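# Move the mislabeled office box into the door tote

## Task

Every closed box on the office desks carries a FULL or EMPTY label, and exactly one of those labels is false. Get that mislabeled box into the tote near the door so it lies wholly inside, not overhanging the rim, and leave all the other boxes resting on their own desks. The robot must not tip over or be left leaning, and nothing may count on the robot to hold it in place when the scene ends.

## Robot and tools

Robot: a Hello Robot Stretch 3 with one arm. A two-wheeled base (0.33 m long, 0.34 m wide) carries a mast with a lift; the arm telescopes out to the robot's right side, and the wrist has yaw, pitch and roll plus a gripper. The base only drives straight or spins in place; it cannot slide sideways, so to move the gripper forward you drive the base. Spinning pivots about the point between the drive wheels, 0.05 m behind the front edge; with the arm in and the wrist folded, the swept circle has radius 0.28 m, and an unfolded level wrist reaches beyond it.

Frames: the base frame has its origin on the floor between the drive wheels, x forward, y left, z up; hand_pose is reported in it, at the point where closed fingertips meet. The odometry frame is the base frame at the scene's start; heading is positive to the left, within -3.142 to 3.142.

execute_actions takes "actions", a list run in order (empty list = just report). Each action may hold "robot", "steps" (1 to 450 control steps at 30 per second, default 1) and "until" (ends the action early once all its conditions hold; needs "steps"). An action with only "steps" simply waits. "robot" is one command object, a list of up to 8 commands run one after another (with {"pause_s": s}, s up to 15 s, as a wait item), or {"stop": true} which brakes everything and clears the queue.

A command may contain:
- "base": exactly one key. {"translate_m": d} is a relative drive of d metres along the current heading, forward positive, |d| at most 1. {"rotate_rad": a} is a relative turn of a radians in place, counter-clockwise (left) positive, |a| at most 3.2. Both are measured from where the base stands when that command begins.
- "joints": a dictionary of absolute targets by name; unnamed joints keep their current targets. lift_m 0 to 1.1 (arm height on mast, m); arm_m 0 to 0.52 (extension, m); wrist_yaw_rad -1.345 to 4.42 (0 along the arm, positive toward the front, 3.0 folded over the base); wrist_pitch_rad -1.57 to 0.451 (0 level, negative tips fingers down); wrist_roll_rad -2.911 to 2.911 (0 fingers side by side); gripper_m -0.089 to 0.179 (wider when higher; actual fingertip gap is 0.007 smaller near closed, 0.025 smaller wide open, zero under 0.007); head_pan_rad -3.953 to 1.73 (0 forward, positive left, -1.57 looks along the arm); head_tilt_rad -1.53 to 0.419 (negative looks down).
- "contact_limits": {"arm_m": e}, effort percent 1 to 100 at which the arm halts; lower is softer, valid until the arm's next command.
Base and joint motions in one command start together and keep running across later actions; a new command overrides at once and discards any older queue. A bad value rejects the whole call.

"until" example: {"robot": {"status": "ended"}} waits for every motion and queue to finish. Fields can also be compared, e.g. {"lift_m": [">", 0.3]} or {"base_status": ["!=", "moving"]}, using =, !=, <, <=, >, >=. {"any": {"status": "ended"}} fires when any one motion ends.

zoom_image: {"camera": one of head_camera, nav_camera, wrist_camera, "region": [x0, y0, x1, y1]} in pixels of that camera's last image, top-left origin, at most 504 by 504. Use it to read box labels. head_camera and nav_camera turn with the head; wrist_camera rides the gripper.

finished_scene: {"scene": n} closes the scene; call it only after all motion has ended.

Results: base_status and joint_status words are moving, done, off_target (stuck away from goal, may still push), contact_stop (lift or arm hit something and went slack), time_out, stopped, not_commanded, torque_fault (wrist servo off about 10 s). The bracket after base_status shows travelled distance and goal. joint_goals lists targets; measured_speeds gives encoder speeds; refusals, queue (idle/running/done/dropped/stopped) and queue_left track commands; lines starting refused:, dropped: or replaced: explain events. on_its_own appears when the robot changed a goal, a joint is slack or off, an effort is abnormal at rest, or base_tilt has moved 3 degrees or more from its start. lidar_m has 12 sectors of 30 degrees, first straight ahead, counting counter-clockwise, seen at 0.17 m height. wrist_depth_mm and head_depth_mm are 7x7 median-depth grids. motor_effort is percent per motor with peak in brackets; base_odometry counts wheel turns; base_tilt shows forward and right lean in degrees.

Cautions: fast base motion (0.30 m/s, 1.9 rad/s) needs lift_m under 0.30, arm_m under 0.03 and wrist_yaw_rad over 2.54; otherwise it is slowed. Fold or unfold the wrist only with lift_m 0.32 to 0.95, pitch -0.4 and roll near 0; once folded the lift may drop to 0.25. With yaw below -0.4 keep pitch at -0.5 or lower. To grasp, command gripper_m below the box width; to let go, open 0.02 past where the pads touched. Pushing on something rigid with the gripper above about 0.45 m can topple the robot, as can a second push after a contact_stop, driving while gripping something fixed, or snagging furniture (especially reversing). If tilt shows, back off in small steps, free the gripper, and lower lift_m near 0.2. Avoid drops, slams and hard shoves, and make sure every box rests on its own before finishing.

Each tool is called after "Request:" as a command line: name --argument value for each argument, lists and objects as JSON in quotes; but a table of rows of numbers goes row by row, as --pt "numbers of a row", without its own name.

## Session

Request:
execute_actions --actions '[{"robot":{"joints":{"head_pan_rad":0,"head_tilt_rad":-0.4}},"steps":200,"until":{"robot":{"status":"ended"}}}]'

Request:
execute_actions --actions '[{"robot":{"joints":{"head_pan_rad":1.57}},"steps":200,"until":{"robot":{"status":"ended"}}}]'

Request:
execute_actions --actions '[{"robot":{"joints":{"head_pan_rad":-1.57}},"steps":200,"until":{"robot":{"status":"ended"}}}]'

Request:
execute_actions --actions '[{"robot":{"joints":{"head_pan_rad":-3.14}},"steps":200,"until":{"robot":{"status":"ended"}}}]'

Scene clock: 0.80 s.
robot.base_odometry: x=+0.000 y=+0.000 heading=+0.000 (m, m, rad; robot's odometry frame)
robot.turned_by_wheels: +0.000 (rad since the last result)
robot.turned_by_imu: +0.000 (rad since the last result)
robot.base_tilt: forward=+0.8 right=-0.8 (deg)
robot.lidar_m: 1.33 1.36 1.86 1.54 1.67 2.26 1.72 1.60 2.01 2.46 2.39 1.84
robot.head_depth_mm: 1462 1569 1691 1846 2013 1750 1381 / 1435 1543 1667 1800 1971 1666 1384 / 1406 1497 1621 1755 1921 1676 1374 / 1283 1369 1383 1594 1697 1630 1368 / 1290 1372 1462 1593 1737 1607 1365 / 1271 1346 1419 1553 1697 1587 1361 / 1240 1326 1388 1517 1658 1579 1357
robot.base_status: not_commanded
robot.joint_positions: lift_m=+0.504 arm_m=-0.001 wrist_yaw_rad=+3.025 wrist_pitch_rad=-0.421 wrist_roll_rad=-0.008 gripper_m=+0.037 head_pan_rad=-0.002 head_tilt_rad=-0.395
robot.joint_goals: lift_m=+0.504 arm_m=-0.001 wrist_yaw_rad=+3.025 wrist_pitch_rad=-0.421 wrist_roll_rad=-0.008 gripper_m=+0.037 head_pan_rad=+0.000 head_tilt_rad=-0.400
robot.joint_status: lift_m=not_commanded arm_m=not_commanded wrist_yaw_rad=not_commanded wrist_pitch_rad=not_commanded wrist_roll_rad=not_commanded gripper_m=not_commanded head_pan_rad=done head_tilt_rad=done
robot.measured_speeds: translate_m=+0.000 rotate_rad=+0.000 lift_m=+0.000 arm_m=+0.000 wrist_yaw_rad=+0.000 wrist_pitch_rad=+0.000 wrist_roll_rad=+0.000 head_pan_rad=+0.000 head_tilt_rad=+0.000
robot: refusals=0 queue=done queue_left=0
robot.motor_effort: left_wheel=+0(0) right_wheel=-1(0) lift_m=+26(26) arm_m=-1(2) wrist_yaw_rad=+1(1) wrist_pitch_rad=+5(6) wrist_roll_rad=+0(0) gripper_m=+1(1) head_pan_rad=+0(0) head_tilt_rad=-2(18) (%)
robot.hand_pose: x=+0.0049 y=+0.0782 z=+0.5156 quat_wxyz=(+0.188, +0.696, +0.108, +0.685) (m; robot's base frame)
robot.wrist_depth_mm: - - - - - - - / - - - - - - - / - - - - - - - / - - - - - - - / 838 848 - 879 870 909 923 / 697 705 - 739 763 767 778 / 603 616 628 636 635 657 661
pictures: head_camera (sideways: a quarter turn clockwise sets it upright), nav_camera (sideways: a quarter turn counterclockwise sets it upright), wrist_camera
Images, in order (width x height): head_camera 896x504, nav_camera 672x504, wrist_camera 644x364.

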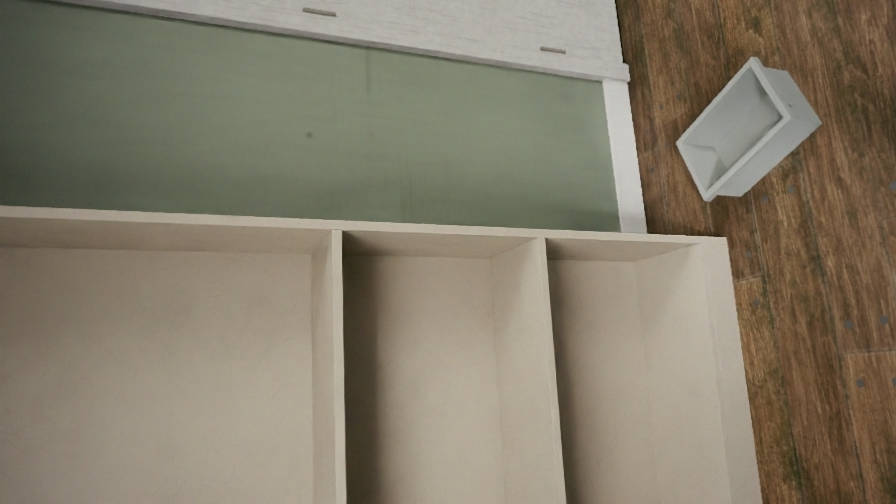

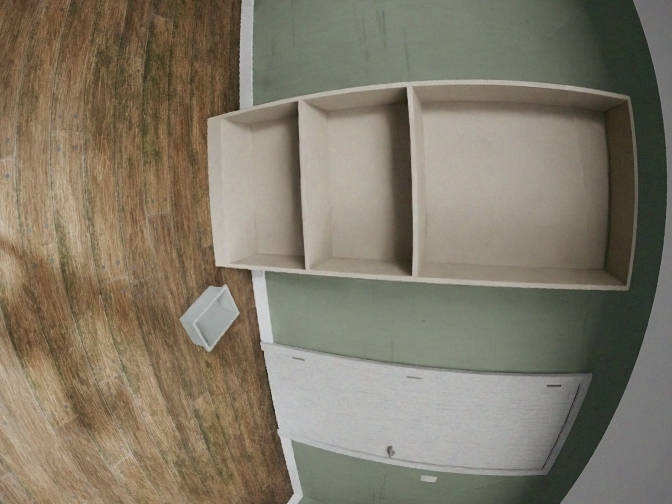

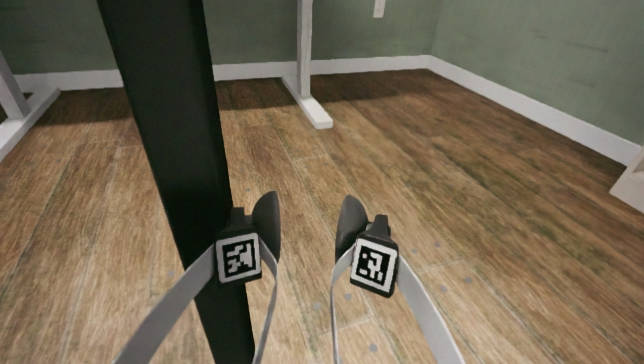

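Scene clock: 2.13 s.
robot.base_odometry: x=+0.000 y=+0.000 heading=+0.000 (m, m, rad; robot's odometry frame)
robot.turned_by_wheels: +0.000 (rad since the last result)
robot.turned_by_imu: +0.000 (rad since the last result)
robot.base_tilt: forward=+0.8 right=-0.8 (deg)
robot.lidar_m: 1.32 1.36 1.86 1.54 1.67 2.27 1.72 1.60 2.00 2.45 2.39 1.85
robot.head_depth_mm: 1794 1932 2092 2300 2344 1731 1391 / 1761 1889 2024 2205 2340 1739 1389 / 1723 1837 1939 2123 2251 1730 1378 / 1673 1787 1870 2054 2165 1734 1375 / 1632 1744 1815 2038 2139 1713 1375 / 1595 1698 1764 1964 2089 1707 1373 / 1555 1657 1721 1904 2049 1712 1360
robot.base_status: not_commanded
robot.joint_positions: lift_m=+0.504 arm_m=-0.001 wrist_yaw_rad=+3.025 wrist_pitch_rad=-0.421 wrist_roll_rad=-0.008 gripper_m=+0.037 head_pan_rad=+1.563 head_tilt_rad=-0.395
robot.joint_goals: lift_m=+0.504 arm_m=-0.001 wrist_yaw_rad=+3.025 wrist_pitch_rad=-0.421 wrist_roll_rad=-0.008 gripper_m=+0.037 head_pan_rad=+1.570 head_tilt_rad=-0.400
robot.joint_status: lift_m=not_commanded arm_m=not_commanded wrist_yaw_rad=not_commanded wrist_pitch_rad=not_commanded wrist_roll_rad=not_commanded gripper_m=not_commanded head_pan_rad=done head_tilt_rad=done
robot.measured_speeds: translate_m=+0.000 rotate_rad=+0.000 lift_m=+0.000 arm_m=+0.000 wrist_yaw_rad=+0.000 wrist_pitch_rad=+0.000 wrist_roll_rad=+0.000 head_pan_rad=+0.000 head_tilt_rad=+0.000
robot: refusals=0 queue=done queue_left=0
robot.motor_effort: left_wheel=+0(0) right_wheel=-1(1) lift_m=+26(26) arm_m=-2(2) wrist_yaw_rad=+1(1) wrist_pitch_rad=+5(5) wrist_roll_rad=+0(0) gripper_m=-2(0) head_pan_rad=+3(31) head_tilt_rad=-2(2) (%)
robot.hand_pose: x=+0.0049 y=+0.0782 z=+0.5156 quat_wxyz=(+0.188, +0.696, +0.108, +0.685) (m; robot's base frame)
robot.wrist_depth_mm: - - - - - - - / - - - - - - - / - - - - - - - / - - - - - - - / 823 833 - 877 889 933 930 / 702 707 - 729 756 755 771 / 608 612 624 639 638 651 666
pictures: head_camera (sideways: a quarter turn clockwise sets it upright), nav_camera (sideways: a quarter turn counterclockwise sets it upright), wrist_camera
Images, in order (width x height): head_camera 896x504, nav_camera 672x504, wrist_camera 644x364.

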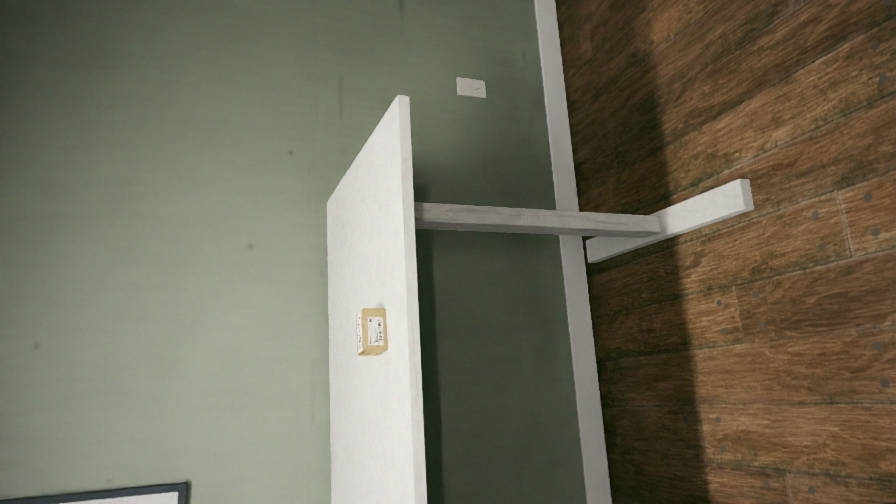

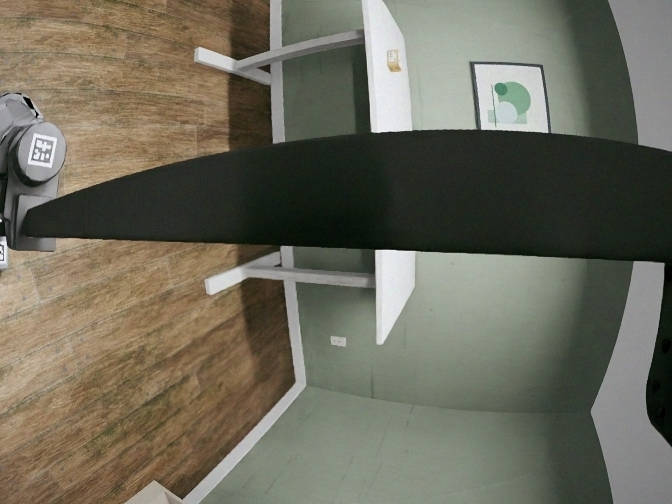

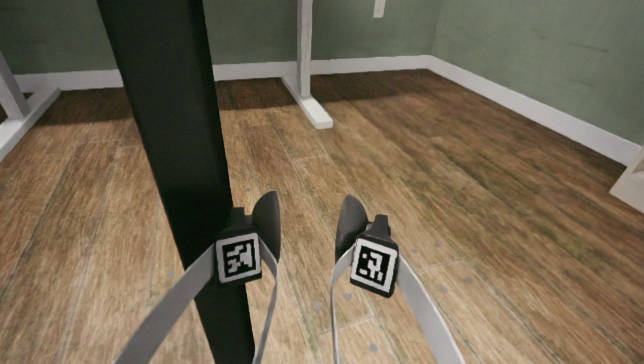

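Scene clock: 4.17 s.
robot.base_odometry: x=+0.000 y=+0.000 heading=+0.000 (m, m, rad; robot's odometry frame)
robot.turned_by_wheels: +0.000 (rad since the last result)
robot.turned_by_imu: +0.000 (rad since the last result)
robot.base_tilt: forward=+0.8 right=-0.8 (deg)
robot.lidar_m: 1.33 1.37 1.87 1.54 1.67 2.26 1.72 1.60 2.01 2.45 2.39 1.84
robot.head_depth_mm: 2566 2803 3040 3195 2354 1735 1381 / 2539 2722 2943 3105 2342 1738 1386 / 2487 2640 2759 3038 2331 1731 1378 / 2430 2603 2741 2975 2319 1728 1376 / 2357 2512 2640 2894 2311 1725 1366 / 2289 2472 2607 2858 2276 1698 1365 / 2260 2415 2549 2785 2298 1711 1358
robot.base_status: not_commanded
robot.joint_positions: lift_m=+0.504 arm_m=-0.001 wrist_yaw_rad=+3.025 wrist_pitch_rad=-0.421 wrist_roll_rad=-0.008 gripper_m=+0.037 head_pan_rad=-1.563 head_tilt_rad=-0.395
robot.joint_goals: lift_m=+0.504 arm_m=-0.001 wrist_yaw_rad=+3.025 wrist_pitch_rad=-0.421 wrist_roll_rad=-0.008 gripper_m=+0.037 head_pan_rad=-1.570 head_tilt_rad=-0.400
robot.joint_status: lift_m=not_commanded arm_m=not_commanded wrist_yaw_rad=not_commanded wrist_pitch_rad=not_commanded wrist_roll_rad=not_commanded gripper_m=not_commanded head_pan_rad=done head_tilt_rad=done
robot.measured_speeds: translate_m=+0.000 rotate_rad=+0.000 lift_m=+0.000 arm_m=+0.000 wrist_yaw_rad=+0.000 wrist_pitch_rad=+0.000 wrist_roll_rad=+0.000 head_pan_rad=+0.000 head_tilt_rad=+0.000
robot: refusals=0 queue=done queue_left=0
robot.motor_effort: left_wheel=+0(0) right_wheel=-1(1) lift_m=+26(26) arm_m=-2(1) wrist_yaw_rad=+0(0) wrist_pitch_rad=+5(5) wrist_roll_rad=+0(1) gripper_m=-1(0) head_pan_rad=-2(34) head_tilt_rad=-2(1) (%)
robot.hand_pose: x=+0.0049 y=+0.0782 z=+0.5156 quat_wxyz=(+0.188, +0.696, +0.108, +0.685) (m; robot's base frame)
robot.wrist_depth_mm: - - - - - - - / - - - - - - - / - - - - - - - / - - - - - - - / 823 816 - 875 894 900 927 / 702 704 - 731 750 761 779 / 609 616 612 632 646 650 666
pictures: head_camera (sideways: a quarter turn clockwise sets it upright), nav_camera (sideways: a quarter turn counterclockwise sets it upright), wrist_camera
Images, in order (width x height): head_camera 896x504, nav_camera 672x504, wrist_camera 644x364.

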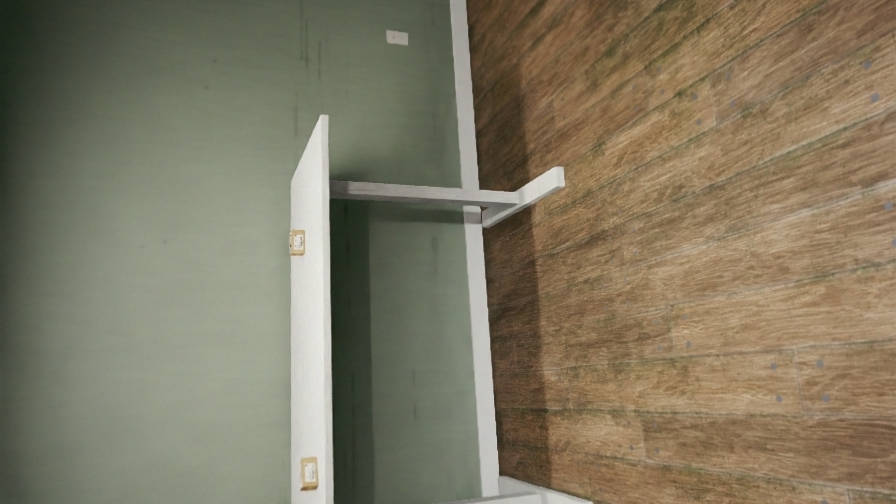

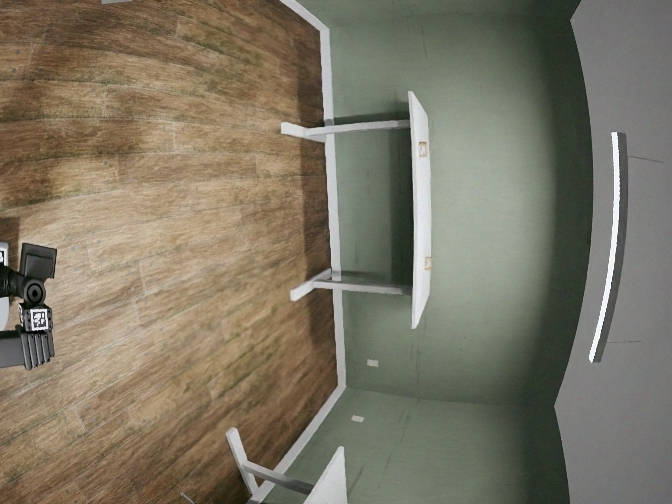

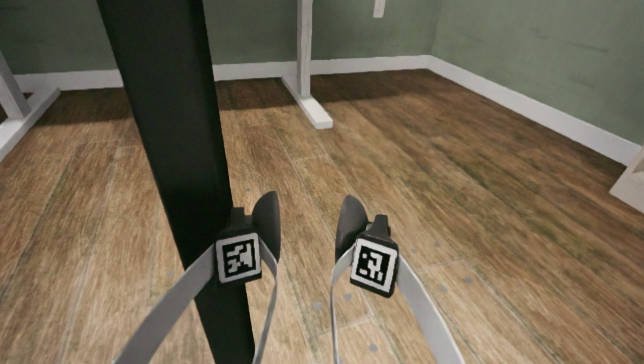

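Scene clock: 5.50 s.
robot.base_odometry: x=+0.000 y=+0.000 heading=+0.000 (m, m, rad; robot's odometry frame)
robot.turned_by_wheels: +0.000 (rad since the last result)
robot.turned_by_imu: +0.000 (rad since the last result)
robot.base_tilt: forward=+0.8 right=-0.9 (deg)
robot.lidar_m: 1.33 1.37 1.86 1.54 1.67 2.26 1.72 1.60 2.00 2.45 2.39 1.84
robot.head_depth_mm: 1984 2152 2312 2485 2340 1743 1388 / 1931 2081 2256 2423 2336 1733 1384 / 1904 2035 2191 2368 2324 1730 1381 / 1863 1991 2138 2288 2306 1722 1374 / 1817 1958 2084 1834 2189 1720 1366 / 1778 1891 2048 1829 2276 1714 1364 / 1744 1855 1996 1645 2191 1687 1359
robot.base_status: not_commanded
robot.joint_positions: lift_m=+0.504 arm_m=-0.001 wrist_yaw_rad=+3.025 wrist_pitch_rad=-0.421 wrist_roll_rad=-0.008 gripper_m=+0.037 head_pan_rad=-3.133 head_tilt_rad=-0.395
robot.joint_goals: lift_m=+0.504 arm_m=-0.001 wrist_yaw_rad=+3.025 wrist_pitch_rad=-0.421 wrist_roll_rad=-0.008 gripper_m=+0.037 head_pan_rad=-3.140 head_tilt_rad=-0.400
robot.joint_status: lift_m=not_commanded arm_m=not_commanded wrist_yaw_rad=not_commanded wrist_pitch_rad=not_commanded wrist_roll_rad=not_commanded gripper_m=not_commanded head_pan_rad=done head_tilt_rad=done
robot.measured_speeds: translate_m=+0.000 rotate_rad=+0.000 lift_m=+0.000 arm_m=+0.000 wrist_yaw_rad=+0.000 wrist_pitch_rad=+0.000 wrist_roll_rad=+0.000 head_pan_rad=+0.000 head_tilt_rad=+0.000
robot: refusals=0 queue=done queue_left=0
robot.motor_effort: left_wheel=+0(0) right_wheel=-1(1) lift_m=+26(25) arm_m=-2(2) wrist_yaw_rad=+0(1) wrist_pitch_rad=+5(6) wrist_roll_rad=+1(0) gripper_m=+1(0) head_pan_rad=-2(35) head_tilt_rad=-2(2) (%)
robot.hand_pose: x=+0.0049 y=+0.0782 z=+0.5156 quat_wxyz=(+0.188, +0.696, +0.108, +0.685) (m; robot's base frame)
robot.wrist_depth_mm: - - - - - - - / - - - - - - - / - - - - - - - / - - - - - - - / 822 844 - 874 905 908 943 / 699 709 - 736 746 776 787 / 614 612 632 632 651 655 657
pictures: head_camera (sideways: a quarter turn clockwise sets it upright), nav_camera (sideways: a quarter turn counterclockwise sets it upright), wrist_camera
Images, in order (width x height): head_camera 896x504, nav_camera 672x504, wrist_camera 644x364.

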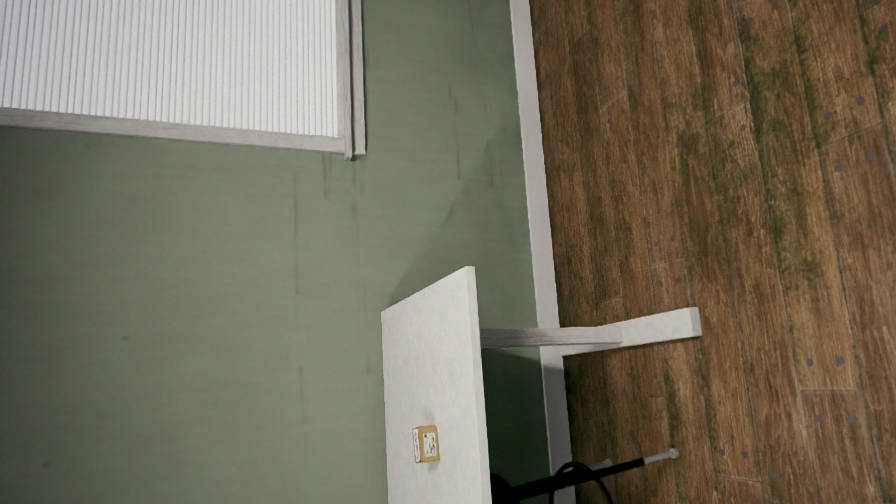

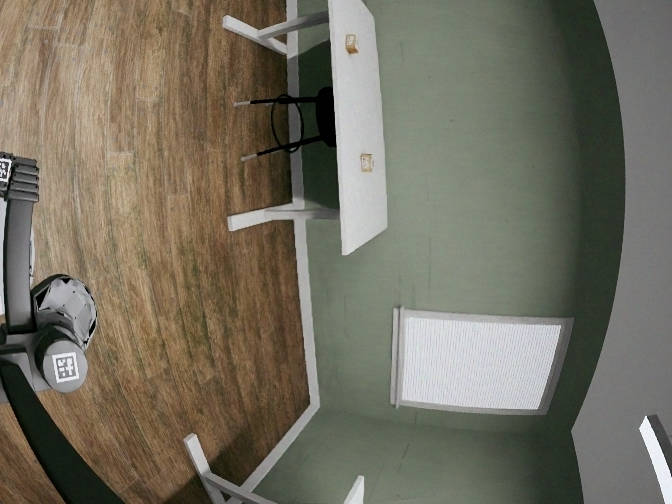

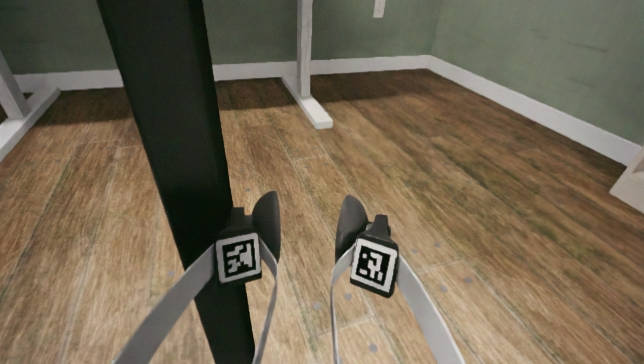

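Request:
execute_actions --actions '[{"robot":[{"joints":{"lift_m":0.25,"head_pan_rad":0,"head_tilt_rad":-0.3}},{"base":{"rotate_rad":1.77}}],"steps":450,"until":{"robot":{"status":"ended"}}}]'

Scene clock: 11.90 s.
robot.base_odometry: x=+0.000 y=+0.000 heading=+1.770 (m, m, rad; robot's odometry frame)
robot.turned_by_wheels: +1.770 (rad since the last result)
robot.turned_by_imu: +1.780 (rad since the last result)
robot.base_tilt: forward=+0.8 right=-0.8 (deg)
robot.lidar_m: 1.54 1.67 2.28 1.72 2.21 2.45 2.39 2.38 1.68 1.33 1.37 1.56
robot.head_depth_mm: 1686 1761 1864 1922 2122 1931 1489 / 1668 1760 1853 1530 2061 1772 1484 / 1658 1751 1860 1579 2084 1908 1493 / 1661 1761 1854 1561 2088 1914 1477 / 1654 1722 1840 1534 2084 1916 1473 / 1625 1717 1838 1519 2057 1900 1476 / 1631 1706 1829 1500 2057 1884 1464
robot.base_status: done (rotate_rad +1.7698 of +1.7700)
robot.joint_positions: lift_m=+0.250 arm_m=-0.001 wrist_yaw_rad=+3.025 wrist_pitch_rad=-0.422 wrist_roll_rad=-0.008 gripper_m=+0.037 head_pan_rad=-0.007 head_tilt_rad=-0.309
robot.joint_goals: lift_m=+0.250 arm_m=-0.001 wrist_yaw_rad=+3.025 wrist_pitch_rad=-0.422 wrist_roll_rad=-0.008 gripper_m=+0.037 head_pan_rad=+0.000 head_tilt_rad=-0.300
robot.joint_status: lift_m=done arm_m=not_commanded wrist_yaw_rad=not_commanded wrist_pitch_rad=not_commanded wrist_roll_rad=not_commanded gripper_m=not_commanded head_pan_rad=done head_tilt_rad=done
robot.measured_speeds: translate_m=+0.000 rotate_rad=+0.000 lift_m=+0.000 arm_m=+0.000 wrist_yaw_rad=+0.000 wrist_pitch_rad=+0.000 wrist_roll_rad=+0.000 head_pan_rad=+0.000 head_tilt_rad=+0.000
robot: refusals=0 queue=done queue_left=0
robot.motor_effort: left_wheel=-3(10) right_wheel=+1(8) lift_m=+23(26) arm_m=-2(2) wrist_yaw_rad=+0(1) wrist_pitch_rad=+6(6) wrist_roll_rad=+0(0) gripper_m=+0(0) head_pan_rad=+3(32) head_tilt_rad=+2(10) (%)
robot.hand_pose: x=+0.0049 y=+0.0780 z=+0.2619 quat_wxyz=(+0.188, +0.696, +0.108, +0.685) (m; robot's base frame)
robot.wrist_depth_mm: - - - - - - - / - - - - - - - / 764 783 812 845 878 888 961 / 599 620 660 660 667 678 699 / 498 505 - 540 540 547 560 / 443 - - - 455 459 465 / - - - - 388 399 403
pictures: head_camera (sideways: a quarter turn clockwise sets it upright), nav_camera (sideways: a quarter turn counterclockwise sets it upright), wrist_camera
Images, in order (width x height): head_camera 896x504, nav_camera 672x504, wrist_camera 644x364.

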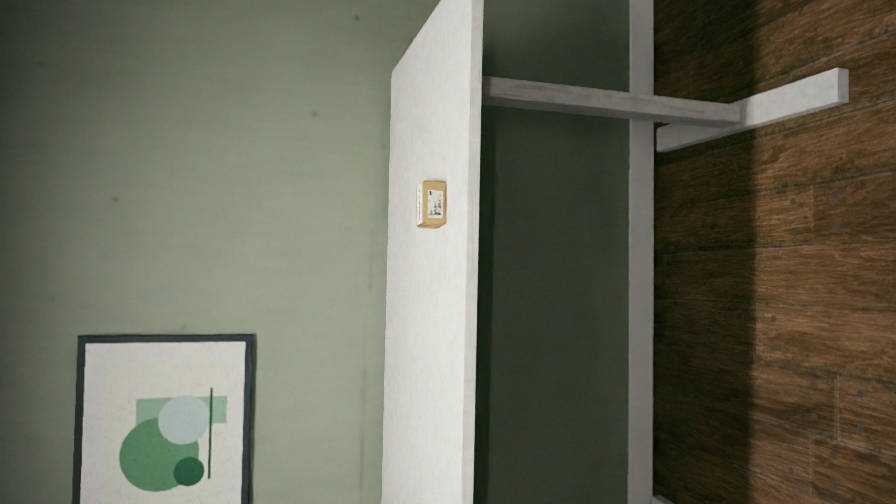

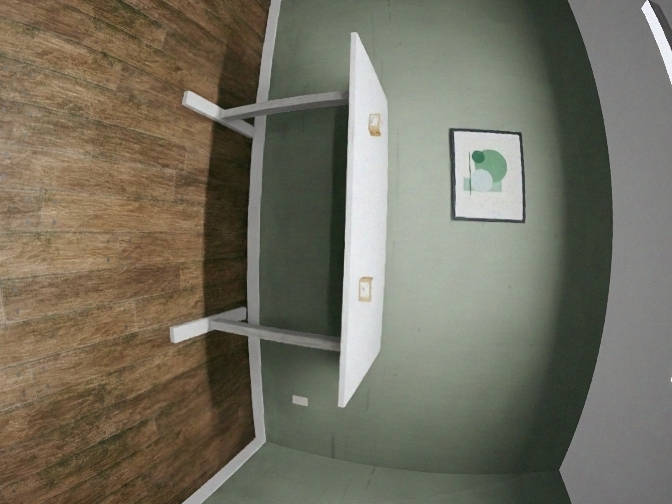

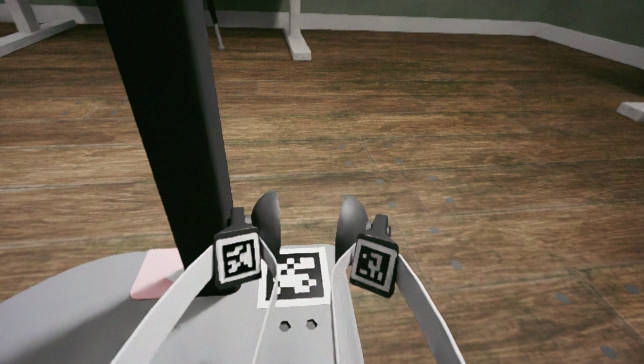

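Request:
execute_actions --actions '[{"robot":[{"base":{"rotate_rad":0.03}},{"base":{"translate_m":0.66}},{"base":{"rotate_rad":1.571}},{"base":{"translate_m":-0.09},"joints":{"lift_m":0.94,"head_pan_rad":-1.57,"head_tilt_rad":-0.6}},{"joints":{"wrist_yaw_rad":0,"gripper_m":0.179}},{"joints":{"lift_m":1.0,"wrist_pitch_rad":-0.15}}],"steps":450,"until":{"robot":{"status":"ended"}}},{"steps":300,"until":{"robot":{"status":"ended"}}}]'

Scene clock: 30.07 s.
robot.base_odometry: x=-0.062 y=+0.663 heading=-2.913 (m, m, rad; robot's odometry frame)
robot.turned_by_wheels: +1.601 (rad since the last result)
robot.turned_by_imu: +1.610 (rad since the last result)
robot.base_tilt: forward=+0.8 right=-0.8 (deg)
robot.lidar_m: 2.26 1.89 2.49 3.01 2.18 1.52 1.22 1.54 0.89 1.29 1.22 1.19
robot.head_depth_mm: 1046 1151 945 742 - - - / 1048 1158 942 669 - - - / 1047 1151 934 - - - - / 1052 1162 930 634 1656 1426 1242 / 1048 1161 922 660 1653 1439 1208 / 1056 1163 915 628 1666 1437 1204 / 1053 1163 912 625 1650 1429 1198
robot.base_status: done (translate_m -0.0900 of -0.0900)
robot.joint_positions: lift_m=+1.000 arm_m=-0.001 wrist_yaw_rad=+0.002 wrist_pitch_rad=-0.173 wrist_roll_rad=-0.008 gripper_m=+0.179 head_pan_rad=-1.563 head_tilt_rad=-0.593
robot.joint_goals: lift_m=+1.000 arm_m=-0.001 wrist_yaw_rad=+0.000 wrist_pitch_rad=-0.150 wrist_roll_rad=-0.008 gripper_m=+0.179 head_pan_rad=-1.570 head_tilt_rad=-0.600
robot.joint_status: lift_m=done arm_m=not_commanded wrist_yaw_rad=done wrist_pitch_rad=done wrist_roll_rad=not_commanded gripper_m=done head_pan_rad=done head_tilt_rad=done
robot.measured_speeds: translate_m=+0.000 rotate_rad=+0.000 lift_m=+0.000 arm_m=+0.000 wrist_yaw_rad=+0.000 wrist_pitch_rad=+0.000 wrist_roll_rad=+0.000 head_pan_rad=+0.000 head_tilt_rad=+0.000
robot: refusals=0 queue=done queue_left=0
robot.motor_effort: left_wheel=-3(10) right_wheel=+1(8) lift_m=+28(30) arm_m=-1(2) wrist_yaw_rad=-2(3) wrist_pitch_rad=+9(10) wrist_roll_rad=+0(0) gripper_m=+0(85) head_pan_rad=-2(33) head_tilt_rad=-2(16) (%)
robot.hand_pose: x=-0.0209 y=-0.3926 z=+1.0706 quat_wxyz=(+0.708, +0.063, -0.701, -0.060) (m; robot's base frame)
robot.wrist_depth_mm: 897 913 894 929 922 935 938 / 973 955 971 979 992 - - / 805 831 892 971 - - - / 506 520 538 479 595 610 - / 382 375 384 399 408 444 440 / - 305 302 310 316 306 333 / - - - - - - -
pictures: head_camera (sideways: a quarter turn clockwise sets it upright), nav_camera (sideways: a quarter turn counterclockwise sets it upright), wrist_camera
Images, in order (width x height): head_camera 896x504, nav_camera 672x504, wrist_camera 644x364.

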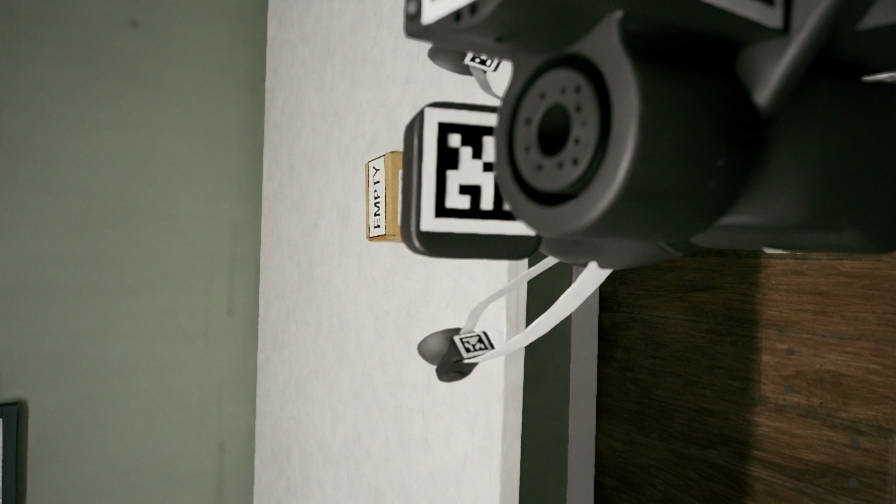

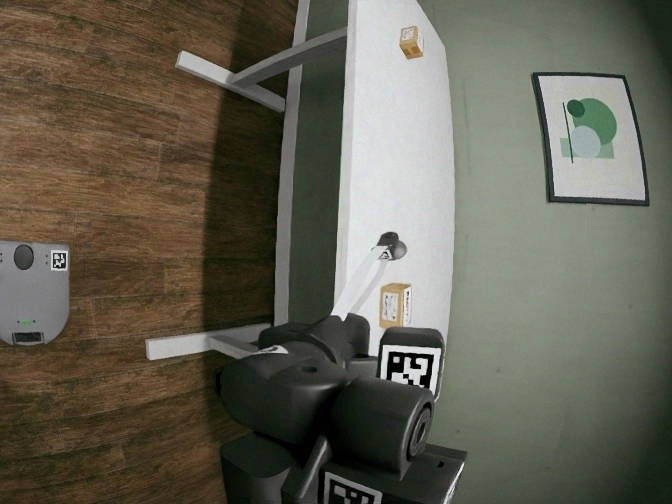

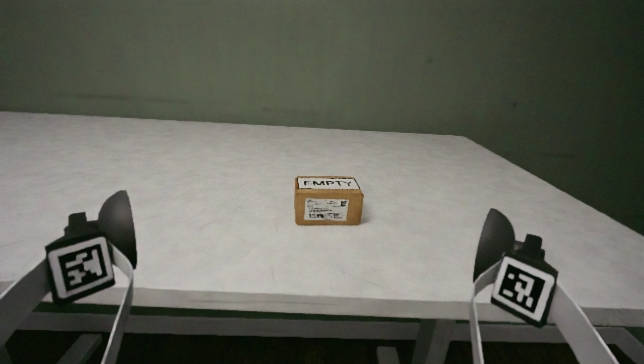

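Request:
execute_actions --actions '[{"robot":[{"base":{"translate_m":-0.01},"joints":{"lift_m":0.91,"arm_m":0.15}},{"joints":{"arm_m":0.33}},{"joints":{"gripper_m":0.06}},{"joints":{"lift_m":0.96}},{"pause_s":1}],"steps":450,"until":{"robot":{"status":"ended"}}}]'

Scene clock: 41.50 s.
robot.base_odometry: x=-0.052 y=+0.665 heading=-2.913 (m, m, rad; robot's odometry frame)
robot.turned_by_wheels: +0.000 (rad since the last result)
robot.turned_by_imu: -0.001 (rad since the last result)
robot.base_tilt: forward=+0.8 right=-0.8 (deg)
robot.lidar_m: 2.27 1.89 2.51 3.02 2.15 1.51 1.21 1.53 0.89 1.28 1.23 1.20
robot.head_depth_mm: 1045 1156 - 585 1110 1414 1219 / 1043 1136 - 609 1639 1377 1208 / 1049 1160 - 605 1649 1452 1212 / 1050 1160 925 631 1656 1447 1212 / 1052 1166 919 629 1652 1441 1206 / 1052 1160 915 626 1659 1431 1204 / 1056 1164 909 623 1662 1435 1201
robot.base_status: done (translate_m -0.0100 of -0.0100)
robot.joint_positions: lift_m=+0.960 arm_m=+0.330 wrist_yaw_rad=+0.001 wrist_pitch_rad=-0.173 wrist_roll_rad=-0.008 gripper_m=+0.075 head_pan_rad=-1.563 head_tilt_rad=-0.593
robot.joint_goals: lift_m=+0.960 arm_m=+0.330 wrist_yaw_rad=+0.000 wrist_pitch_rad=-0.150 wrist_roll_rad=-0.008 gripper_m=+0.073 head_pan_rad=-1.570 head_tilt_rad=-0.600
robot.joint_status: lift_m=done arm_m=done wrist_yaw_rad=done wrist_pitch_rad=done wrist_roll_rad=not_commanded gripper_m=off_target head_pan_rad=done head_tilt_rad=done
robot.measured_speeds: translate_m=+0.000 rotate_rad=+0.000 lift_m=+0.000 arm_m=+0.000 wrist_yaw_rad=+0.000 wrist_pitch_rad=+0.000 wrist_roll_rad=+0.000 head_pan_rad=+0.000 head_tilt_rad=+0.000
robot: refusals=0 queue=done queue_left=0
robot.on_its_own: gripper_m is held at +0.073, not at your +0.060, by its stall guard, which is still easing
robot.motor_effort: left_wheel=-3(7) right_wheel=+1(3) lift_m=+28(31) arm_m=+2(6) wrist_yaw_rad=-1(2) wrist_pitch_rad=+8(9) wrist_roll_rad=+0(0) gripper_m=-34(100) head_pan_rad=-2(3) head_tilt_rad=-3(3) (%)
robot.hand_pose: x=-0.0212 y=-0.7229 z=+1.0308 quat_wxyz=(+0.708, +0.062, -0.701, -0.061) (m; robot's base frame)
robot.wrist_depth_mm: 628 620 636 634 637 641 640 / 656 658 663 667 670 672 678 / 645 681 693 699 706 721 725 / 404 424 435 453 472 490 766 / 296 308 311 134 331 364 353 / - 108 100 103 109 - 267 / 190 87 82 84 89 209 215
pictures: head_camera (sideways: a quarter turn clockwise sets it upright), nav_camera (sideways: a quarter turn counterclockwise sets it upright), wrist_camera
Images, in order (width x height): head_camera 896x504, nav_camera 672x504, wrist_camera 644x364.

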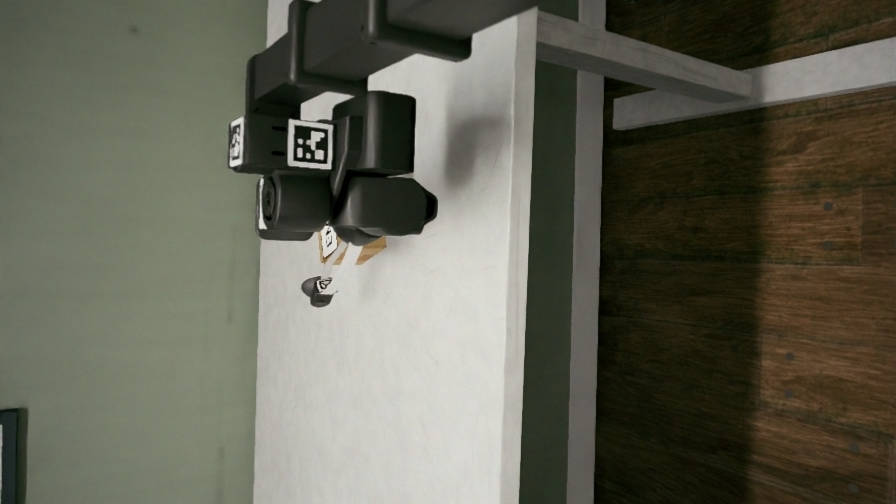

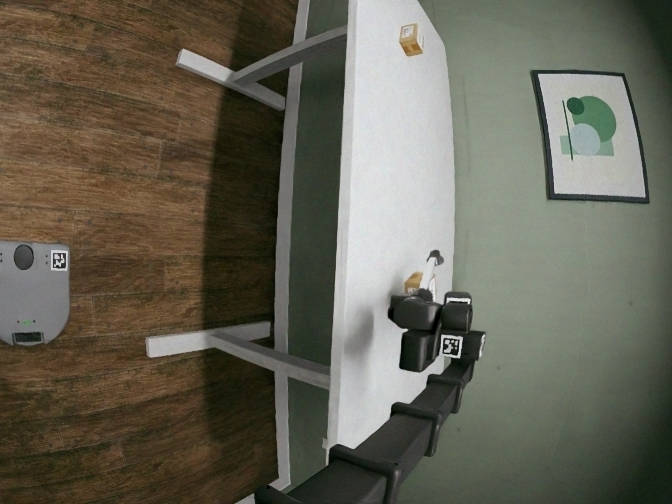

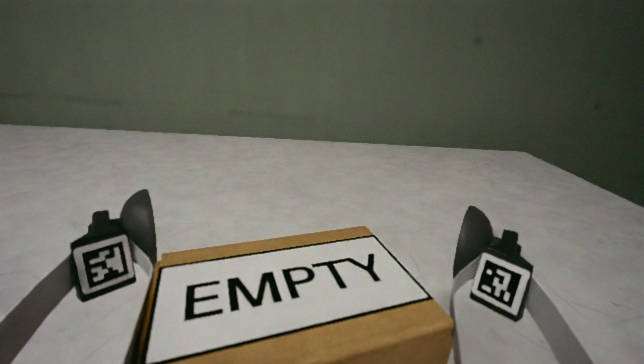

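Request:
execute_actions --actions '[{"robot":[{"joints":{"lift_m":1.0}},{"pause_s":1}],"steps":450,"until":{"robot":{"status":"ended"}}}]'

Scene clock: 51.93 s.
robot.base_odometry: x=-0.052 y=+0.665 heading=-2.913 (m, m, rad; robot's odometry frame)
robot.turned_by_wheels: +0.000 (rad since the last result)
robot.turned_by_imu: -0.001 (rad since the last result)
robot.base_tilt: forward=+0.9 right=-0.8 (deg)
robot.lidar_m: 2.27 1.89 2.51 3.02 2.16 1.51 1.21 1.53 0.89 1.28 1.23 1.20
robot.head_depth_mm: 1045 1125 - 638 1115 1414 1213 / 1040 1119 831 638 1645 1373 1211 / 1044 1120 - 634 1650 1454 1209 / 1050 1154 818 631 1653 1445 1211 / 1047 1160 918 628 1662 1439 1205 / 1051 1160 916 626 1661 1434 1208 / 1055 1159 910 624 1669 1436 1199
robot.base_status: done (translate_m -0.0100 of -0.0100)
robot.joint_positions: lift_m=+1.000 arm_m=+0.330 wrist_yaw_rad=+0.001 wrist_pitch_rad=-0.173 wrist_roll_rad=-0.008 gripper_m=+0.119 head_pan_rad=-1.563 head_tilt_rad=-0.593
robot.joint_goals: lift_m=+1.000 arm_m=+0.330 wrist_yaw_rad=+0.000 wrist_pitch_rad=-0.150 wrist_roll_rad=-0.008 gripper_m=+0.118 head_pan_rad=-1.570 head_tilt_rad=-0.600
robot.joint_status: lift_m=done arm_m=done wrist_yaw_rad=done wrist_pitch_rad=done wrist_roll_rad=not_commanded gripper_m=off_target head_pan_rad=done head_tilt_rad=done
robot.measured_speeds: translate_m=+0.000 rotate_rad=+0.000 lift_m=+0.000 arm_m=+0.000 wrist_yaw_rad=+0.000 wrist_pitch_rad=+0.000 wrist_roll_rad=+0.000 head_pan_rad=+0.000 head_tilt_rad=+0.000
robot: refusals=0 queue=done queue_left=0
robot.on_its_own: gripper_m is held at +0.118, not at your +0.060, by its stall guard, which is not easing now
robot.motor_effort: left_wheel=-3(3) right_wheel=+2(1) lift_m=+28(30) arm_m=+3(3) wrist_yaw_rad=-1(0) wrist_pitch_rad=+9(9) wrist_roll_rad=+0(0) gripper_m=-19(39) head_pan_rad=-2(2) head_tilt_rad=-3(2) (%)
robot.hand_pose: x=-0.0212 y=-0.7229 z=+1.0708 quat_wxyz=(+0.708, +0.062, -0.701, -0.061) (m; robot's base frame)
robot.wrist_depth_mm: 618 628 626 630 636 629 630 / 664 664 663 682 684 670 696 / 693 693 706 703 708 711 731 / 496 519 530 560 590 613 761 / 373 379 383 134 409 451 436 / - 106 100 102 109 - 330 / 236 87 82 84 90 258 265
pictures: head_camera (sideways: a quarter turn clockwise sets it upright), nav_camera (sideways: a quarter turn counterclockwise sets it upright), wrist_camera
Images, in order (width x height): head_camera 896x504, nav_camera 672x504, wrist_camera 644x364.

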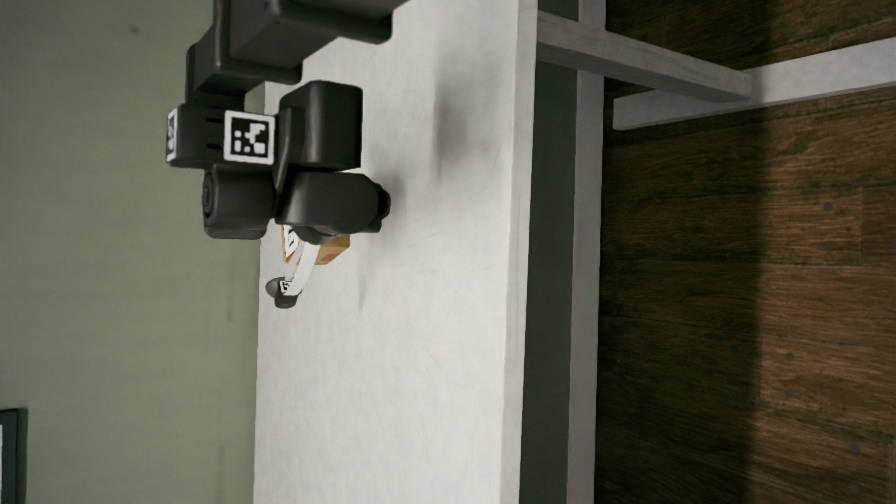

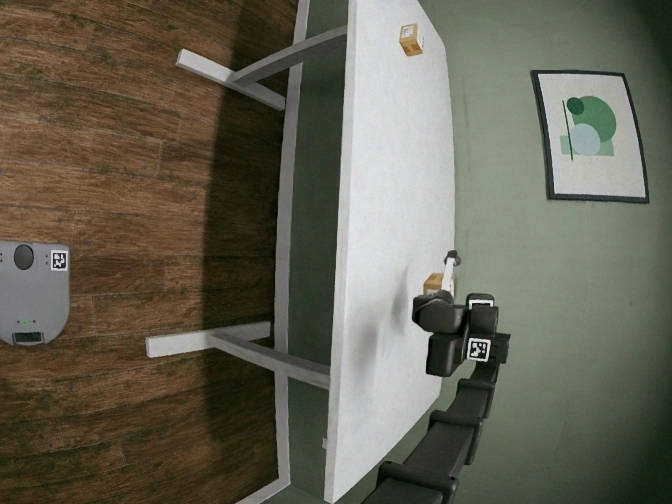

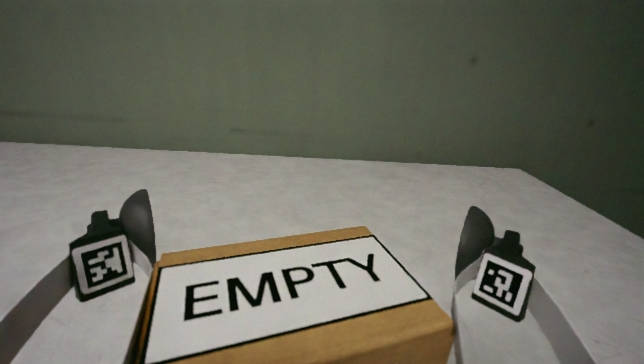

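Light. Next box (~0.8 ahead).

Request:
execute_actions --actions '[{"robot":[{"joints":{"lift_m":0.94}},{"joints":{"gripper_m":0.179}},{"joints":{"lift_m":1.0}},{"joints":{"arm_m":0.0},"base":{"translate_m":0.78}}],"steps":450,"until":{"robot":{"status":"ended"}}},{"steps":300,"until":{"robot":{"status":"ended"}}}]'

Scene clock: 64.90 s.
robot.base_odometry: x=-0.812 y=+0.488 heading=-2.913 (m, m, rad; robot's odometry frame)
robot.turned_by_wheels: +0.000 (rad since the last result)
robot.turned_by_imu: +0.000 (rad since the last result)
robot.base_tilt: forward=+0.8 right=-0.9 (deg)
robot.lidar_m: 1.49 1.17 1.29 2.99 3.26 2.20 1.99 1.38 1.32 0.83 1.31 1.55
robot.head_depth_mm: 1027 1132 945 741 - - - / 1032 1137 941 702 - - - / 1032 1140 933 - - - - / 1031 1140 928 661 - 1404 1222 / 1037 1150 922 658 1601 1367 1175 / 1038 1147 979 627 1633 1442 1200 / 1040 1149 1287 624 1647 1438 1204
robot.base_status: done (translate_m +0.7800 of +0.7800)
robot.joint_positions: lift_m=+1.000 arm_m=+0.000 wrist_yaw_rad=+0.001 wrist_pitch_rad=-0.173 wrist_roll_rad=-0.008 gripper_m=+0.179 head_pan_rad=-1.563 head_tilt_rad=-0.593
robot.joint_goals: lift_m=+1.000 arm_m=+0.000 wrist_yaw_rad=+0.000 wrist_pitch_rad=-0.150 wrist_roll_rad=-0.008 gripper_m=+0.179 head_pan_rad=-1.570 head_tilt_rad=-0.600
robot.joint_status: lift_m=done arm_m=done wrist_yaw_rad=done wrist_pitch_rad=done wrist_roll_rad=not_commanded gripper_m=done head_pan_rad=done head_tilt_rad=done
robot.measured_speeds: translate_m=+0.000 rotate_rad=+0.000 lift_m=+0.000 arm_m=+0.000 wrist_yaw_rad=+0.000 wrist_pitch_rad=+0.000 wrist_roll_rad=+0.000 head_pan_rad=+0.000 head_tilt_rad=+0.000
robot: refusals=0 queue=done queue_left=0
robot.motor_effort: left_wheel=-3(5) right_wheel=+1(4) lift_m=+28(30) arm_m=-5(6) wrist_yaw_rad=-1(1) wrist_pitch_rad=+8(9) wrist_roll_rad=+0(0) gripper_m=+0(82) head_pan_rad=-3(3) head_tilt_rad=-2(3) (%)
robot.hand_pose: x=-0.0212 y=-0.3936 z=+1.0708 quat_wxyz=(+0.708, +0.062, -0.701, -0.061) (m; robot's base frame)
robot.wrist_depth_mm: 887 892 906 920 913 915 916 / 934 919 948 961 973 977 957 / - - - 995 - - - / - - 539 516 592 629 661 / - 376 386 401 413 443 439 / - 297 302 310 316 307 332 / - - - - - - -
pictures: head_camera (sideways: a quarter turn clockwise sets it upright), nav_camera (sideways: a quarter turn counterclockwise sets it upright), wrist_camera
Images, in order (width x height): head_camera 896x504, nav_camera 672x504, wrist_camera 644x364.

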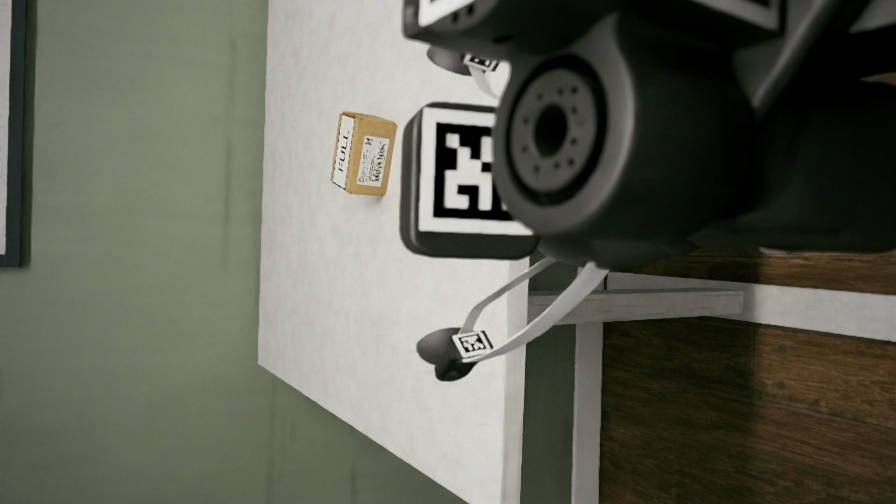

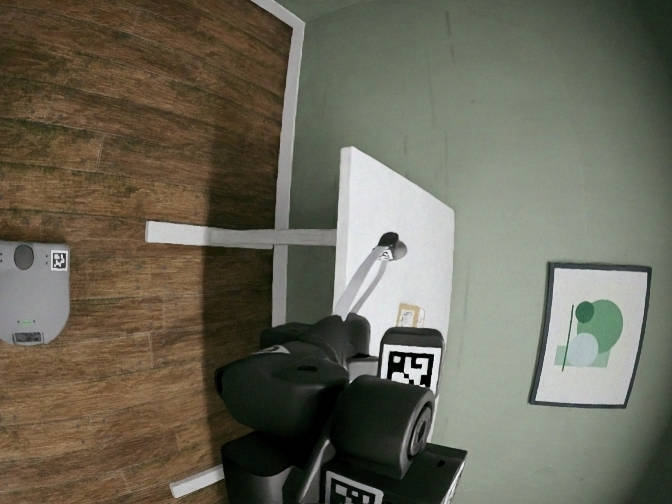

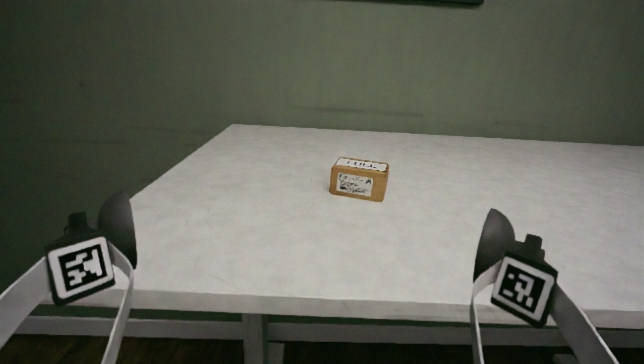

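Request:
execute_actions --actions '[{"robot":[{"base":{"translate_m":-0.06},"joints":{"lift_m":0.905,"arm_m":0.15}},{"joints":{"arm_m":0.35}},{"joints":{"gripper_m":0.06}},{"joints":{"lift_m":0.97}},{"pause_s":1}],"steps":450,"until":{"robot":{"status":"ended"}}}]'

Scene clock: 74.07 s.
robot.base_odometry: x=-0.754 y=+0.502 heading=-2.913 (m, m, rad; robot's odometry frame)
robot.turned_by_wheels: +0.000 (rad since the last result)
robot.turned_by_imu: -0.001 (rad since the last result)
robot.base_tilt: forward=+0.9 right=-0.8 (deg)
robot.lidar_m: 1.55 1.22 1.75 2.99 3.18 2.15 1.92 1.33 1.33 0.83 1.31 1.62
robot.head_depth_mm: 1030 1140 - 597 1642 1452 1219 / 1033 1122 - 637 1636 1454 1210 / 1036 1128 - 634 1633 1462 1216 / 1034 1145 868 633 1627 1452 1213 / 1039 1147 922 628 1139 1363 1186 / 1035 1143 918 626 1640 1444 1203 / 1040 1147 1243 624 1637 1432 1202
robot.base_status: done (translate_m -0.0600 of -0.0600)
robot.joint_positions: lift_m=+0.970 arm_m=+0.350 wrist_yaw_rad=+0.001 wrist_pitch_rad=-0.173 wrist_roll_rad=-0.008 gripper_m=+0.061 head_pan_rad=-1.563 head_tilt_rad=-0.593
robot.joint_goals: lift_m=+0.970 arm_m=+0.350 wrist_yaw_rad=+0.000 wrist_pitch_rad=-0.150 wrist_roll_rad=-0.008 gripper_m=+0.060 head_pan_rad=-1.570 head_tilt_rad=-0.600
robot.joint_status: lift_m=done arm_m=done wrist_yaw_rad=done wrist_pitch_rad=done wrist_roll_rad=not_commanded gripper_m=done head_pan_rad=done head_tilt_rad=done
robot.measured_speeds: translate_m=+0.000 rotate_rad=+0.000 lift_m=+0.000 arm_m=+0.000 wrist_yaw_rad=+0.000 wrist_pitch_rad=+0.000 wrist_roll_rad=+0.000 head_pan_rad=+0.000 head_tilt_rad=+0.000
robot: refusals=0 queue=done queue_left=0
robot.motor_effort: left_wheel=-3(7) right_wheel=+2(2) lift_m=+28(29) arm_m=+4(6) wrist_yaw_rad=+0(1) wrist_pitch_rad=+8(9) wrist_roll_rad=+0(0) gripper_m=-19(91) head_pan_rad=-3(3) head_tilt_rad=-3(2) (%)
robot.hand_pose: x=-0.0212 y=-0.7429 z=+1.0408 quat_wxyz=(+0.708, +0.062, -0.701, -0.061) (m; robot's base frame)
robot.wrist_depth_mm: 582 595 600 595 609 599 607 / 631 630 636 641 635 632 647 / 660 660 661 670 678 687 685 / 697 439 455 173 500 527 553 / 311 327 142 131 130 359 373 / 246 242 157 138 132 277 283 / 208 205 211 206 212 222 227
pictures: head_camera (sideways: a quarter turn clockwise sets it upright), nav_camera (sideways: a quarter turn counterclockwise sets it upright), wrist_camera
Images, in order (width x height): head_camera 896x504, nav_camera 672x504, wrist_camera 644x364.

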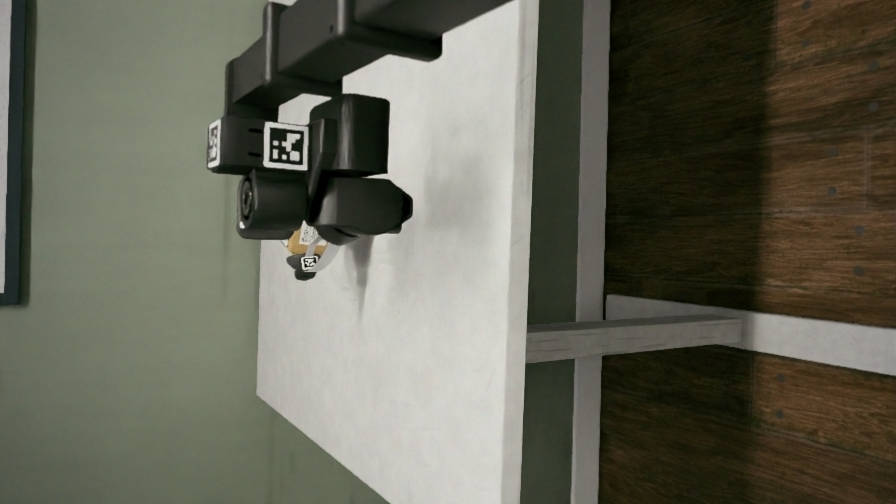

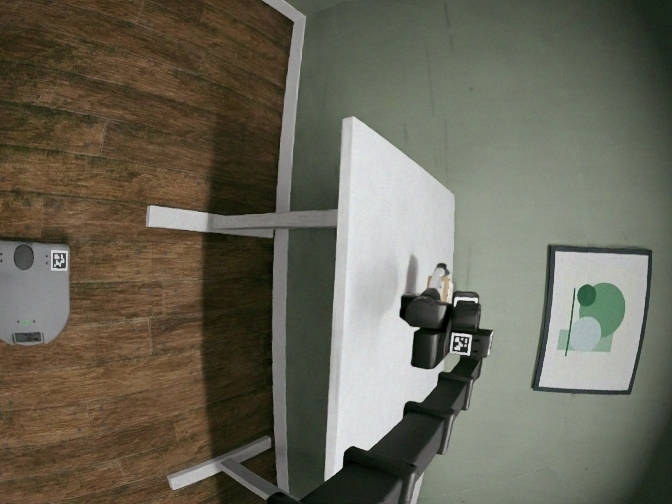

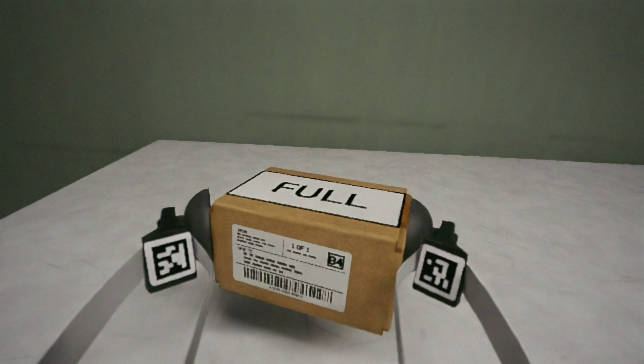

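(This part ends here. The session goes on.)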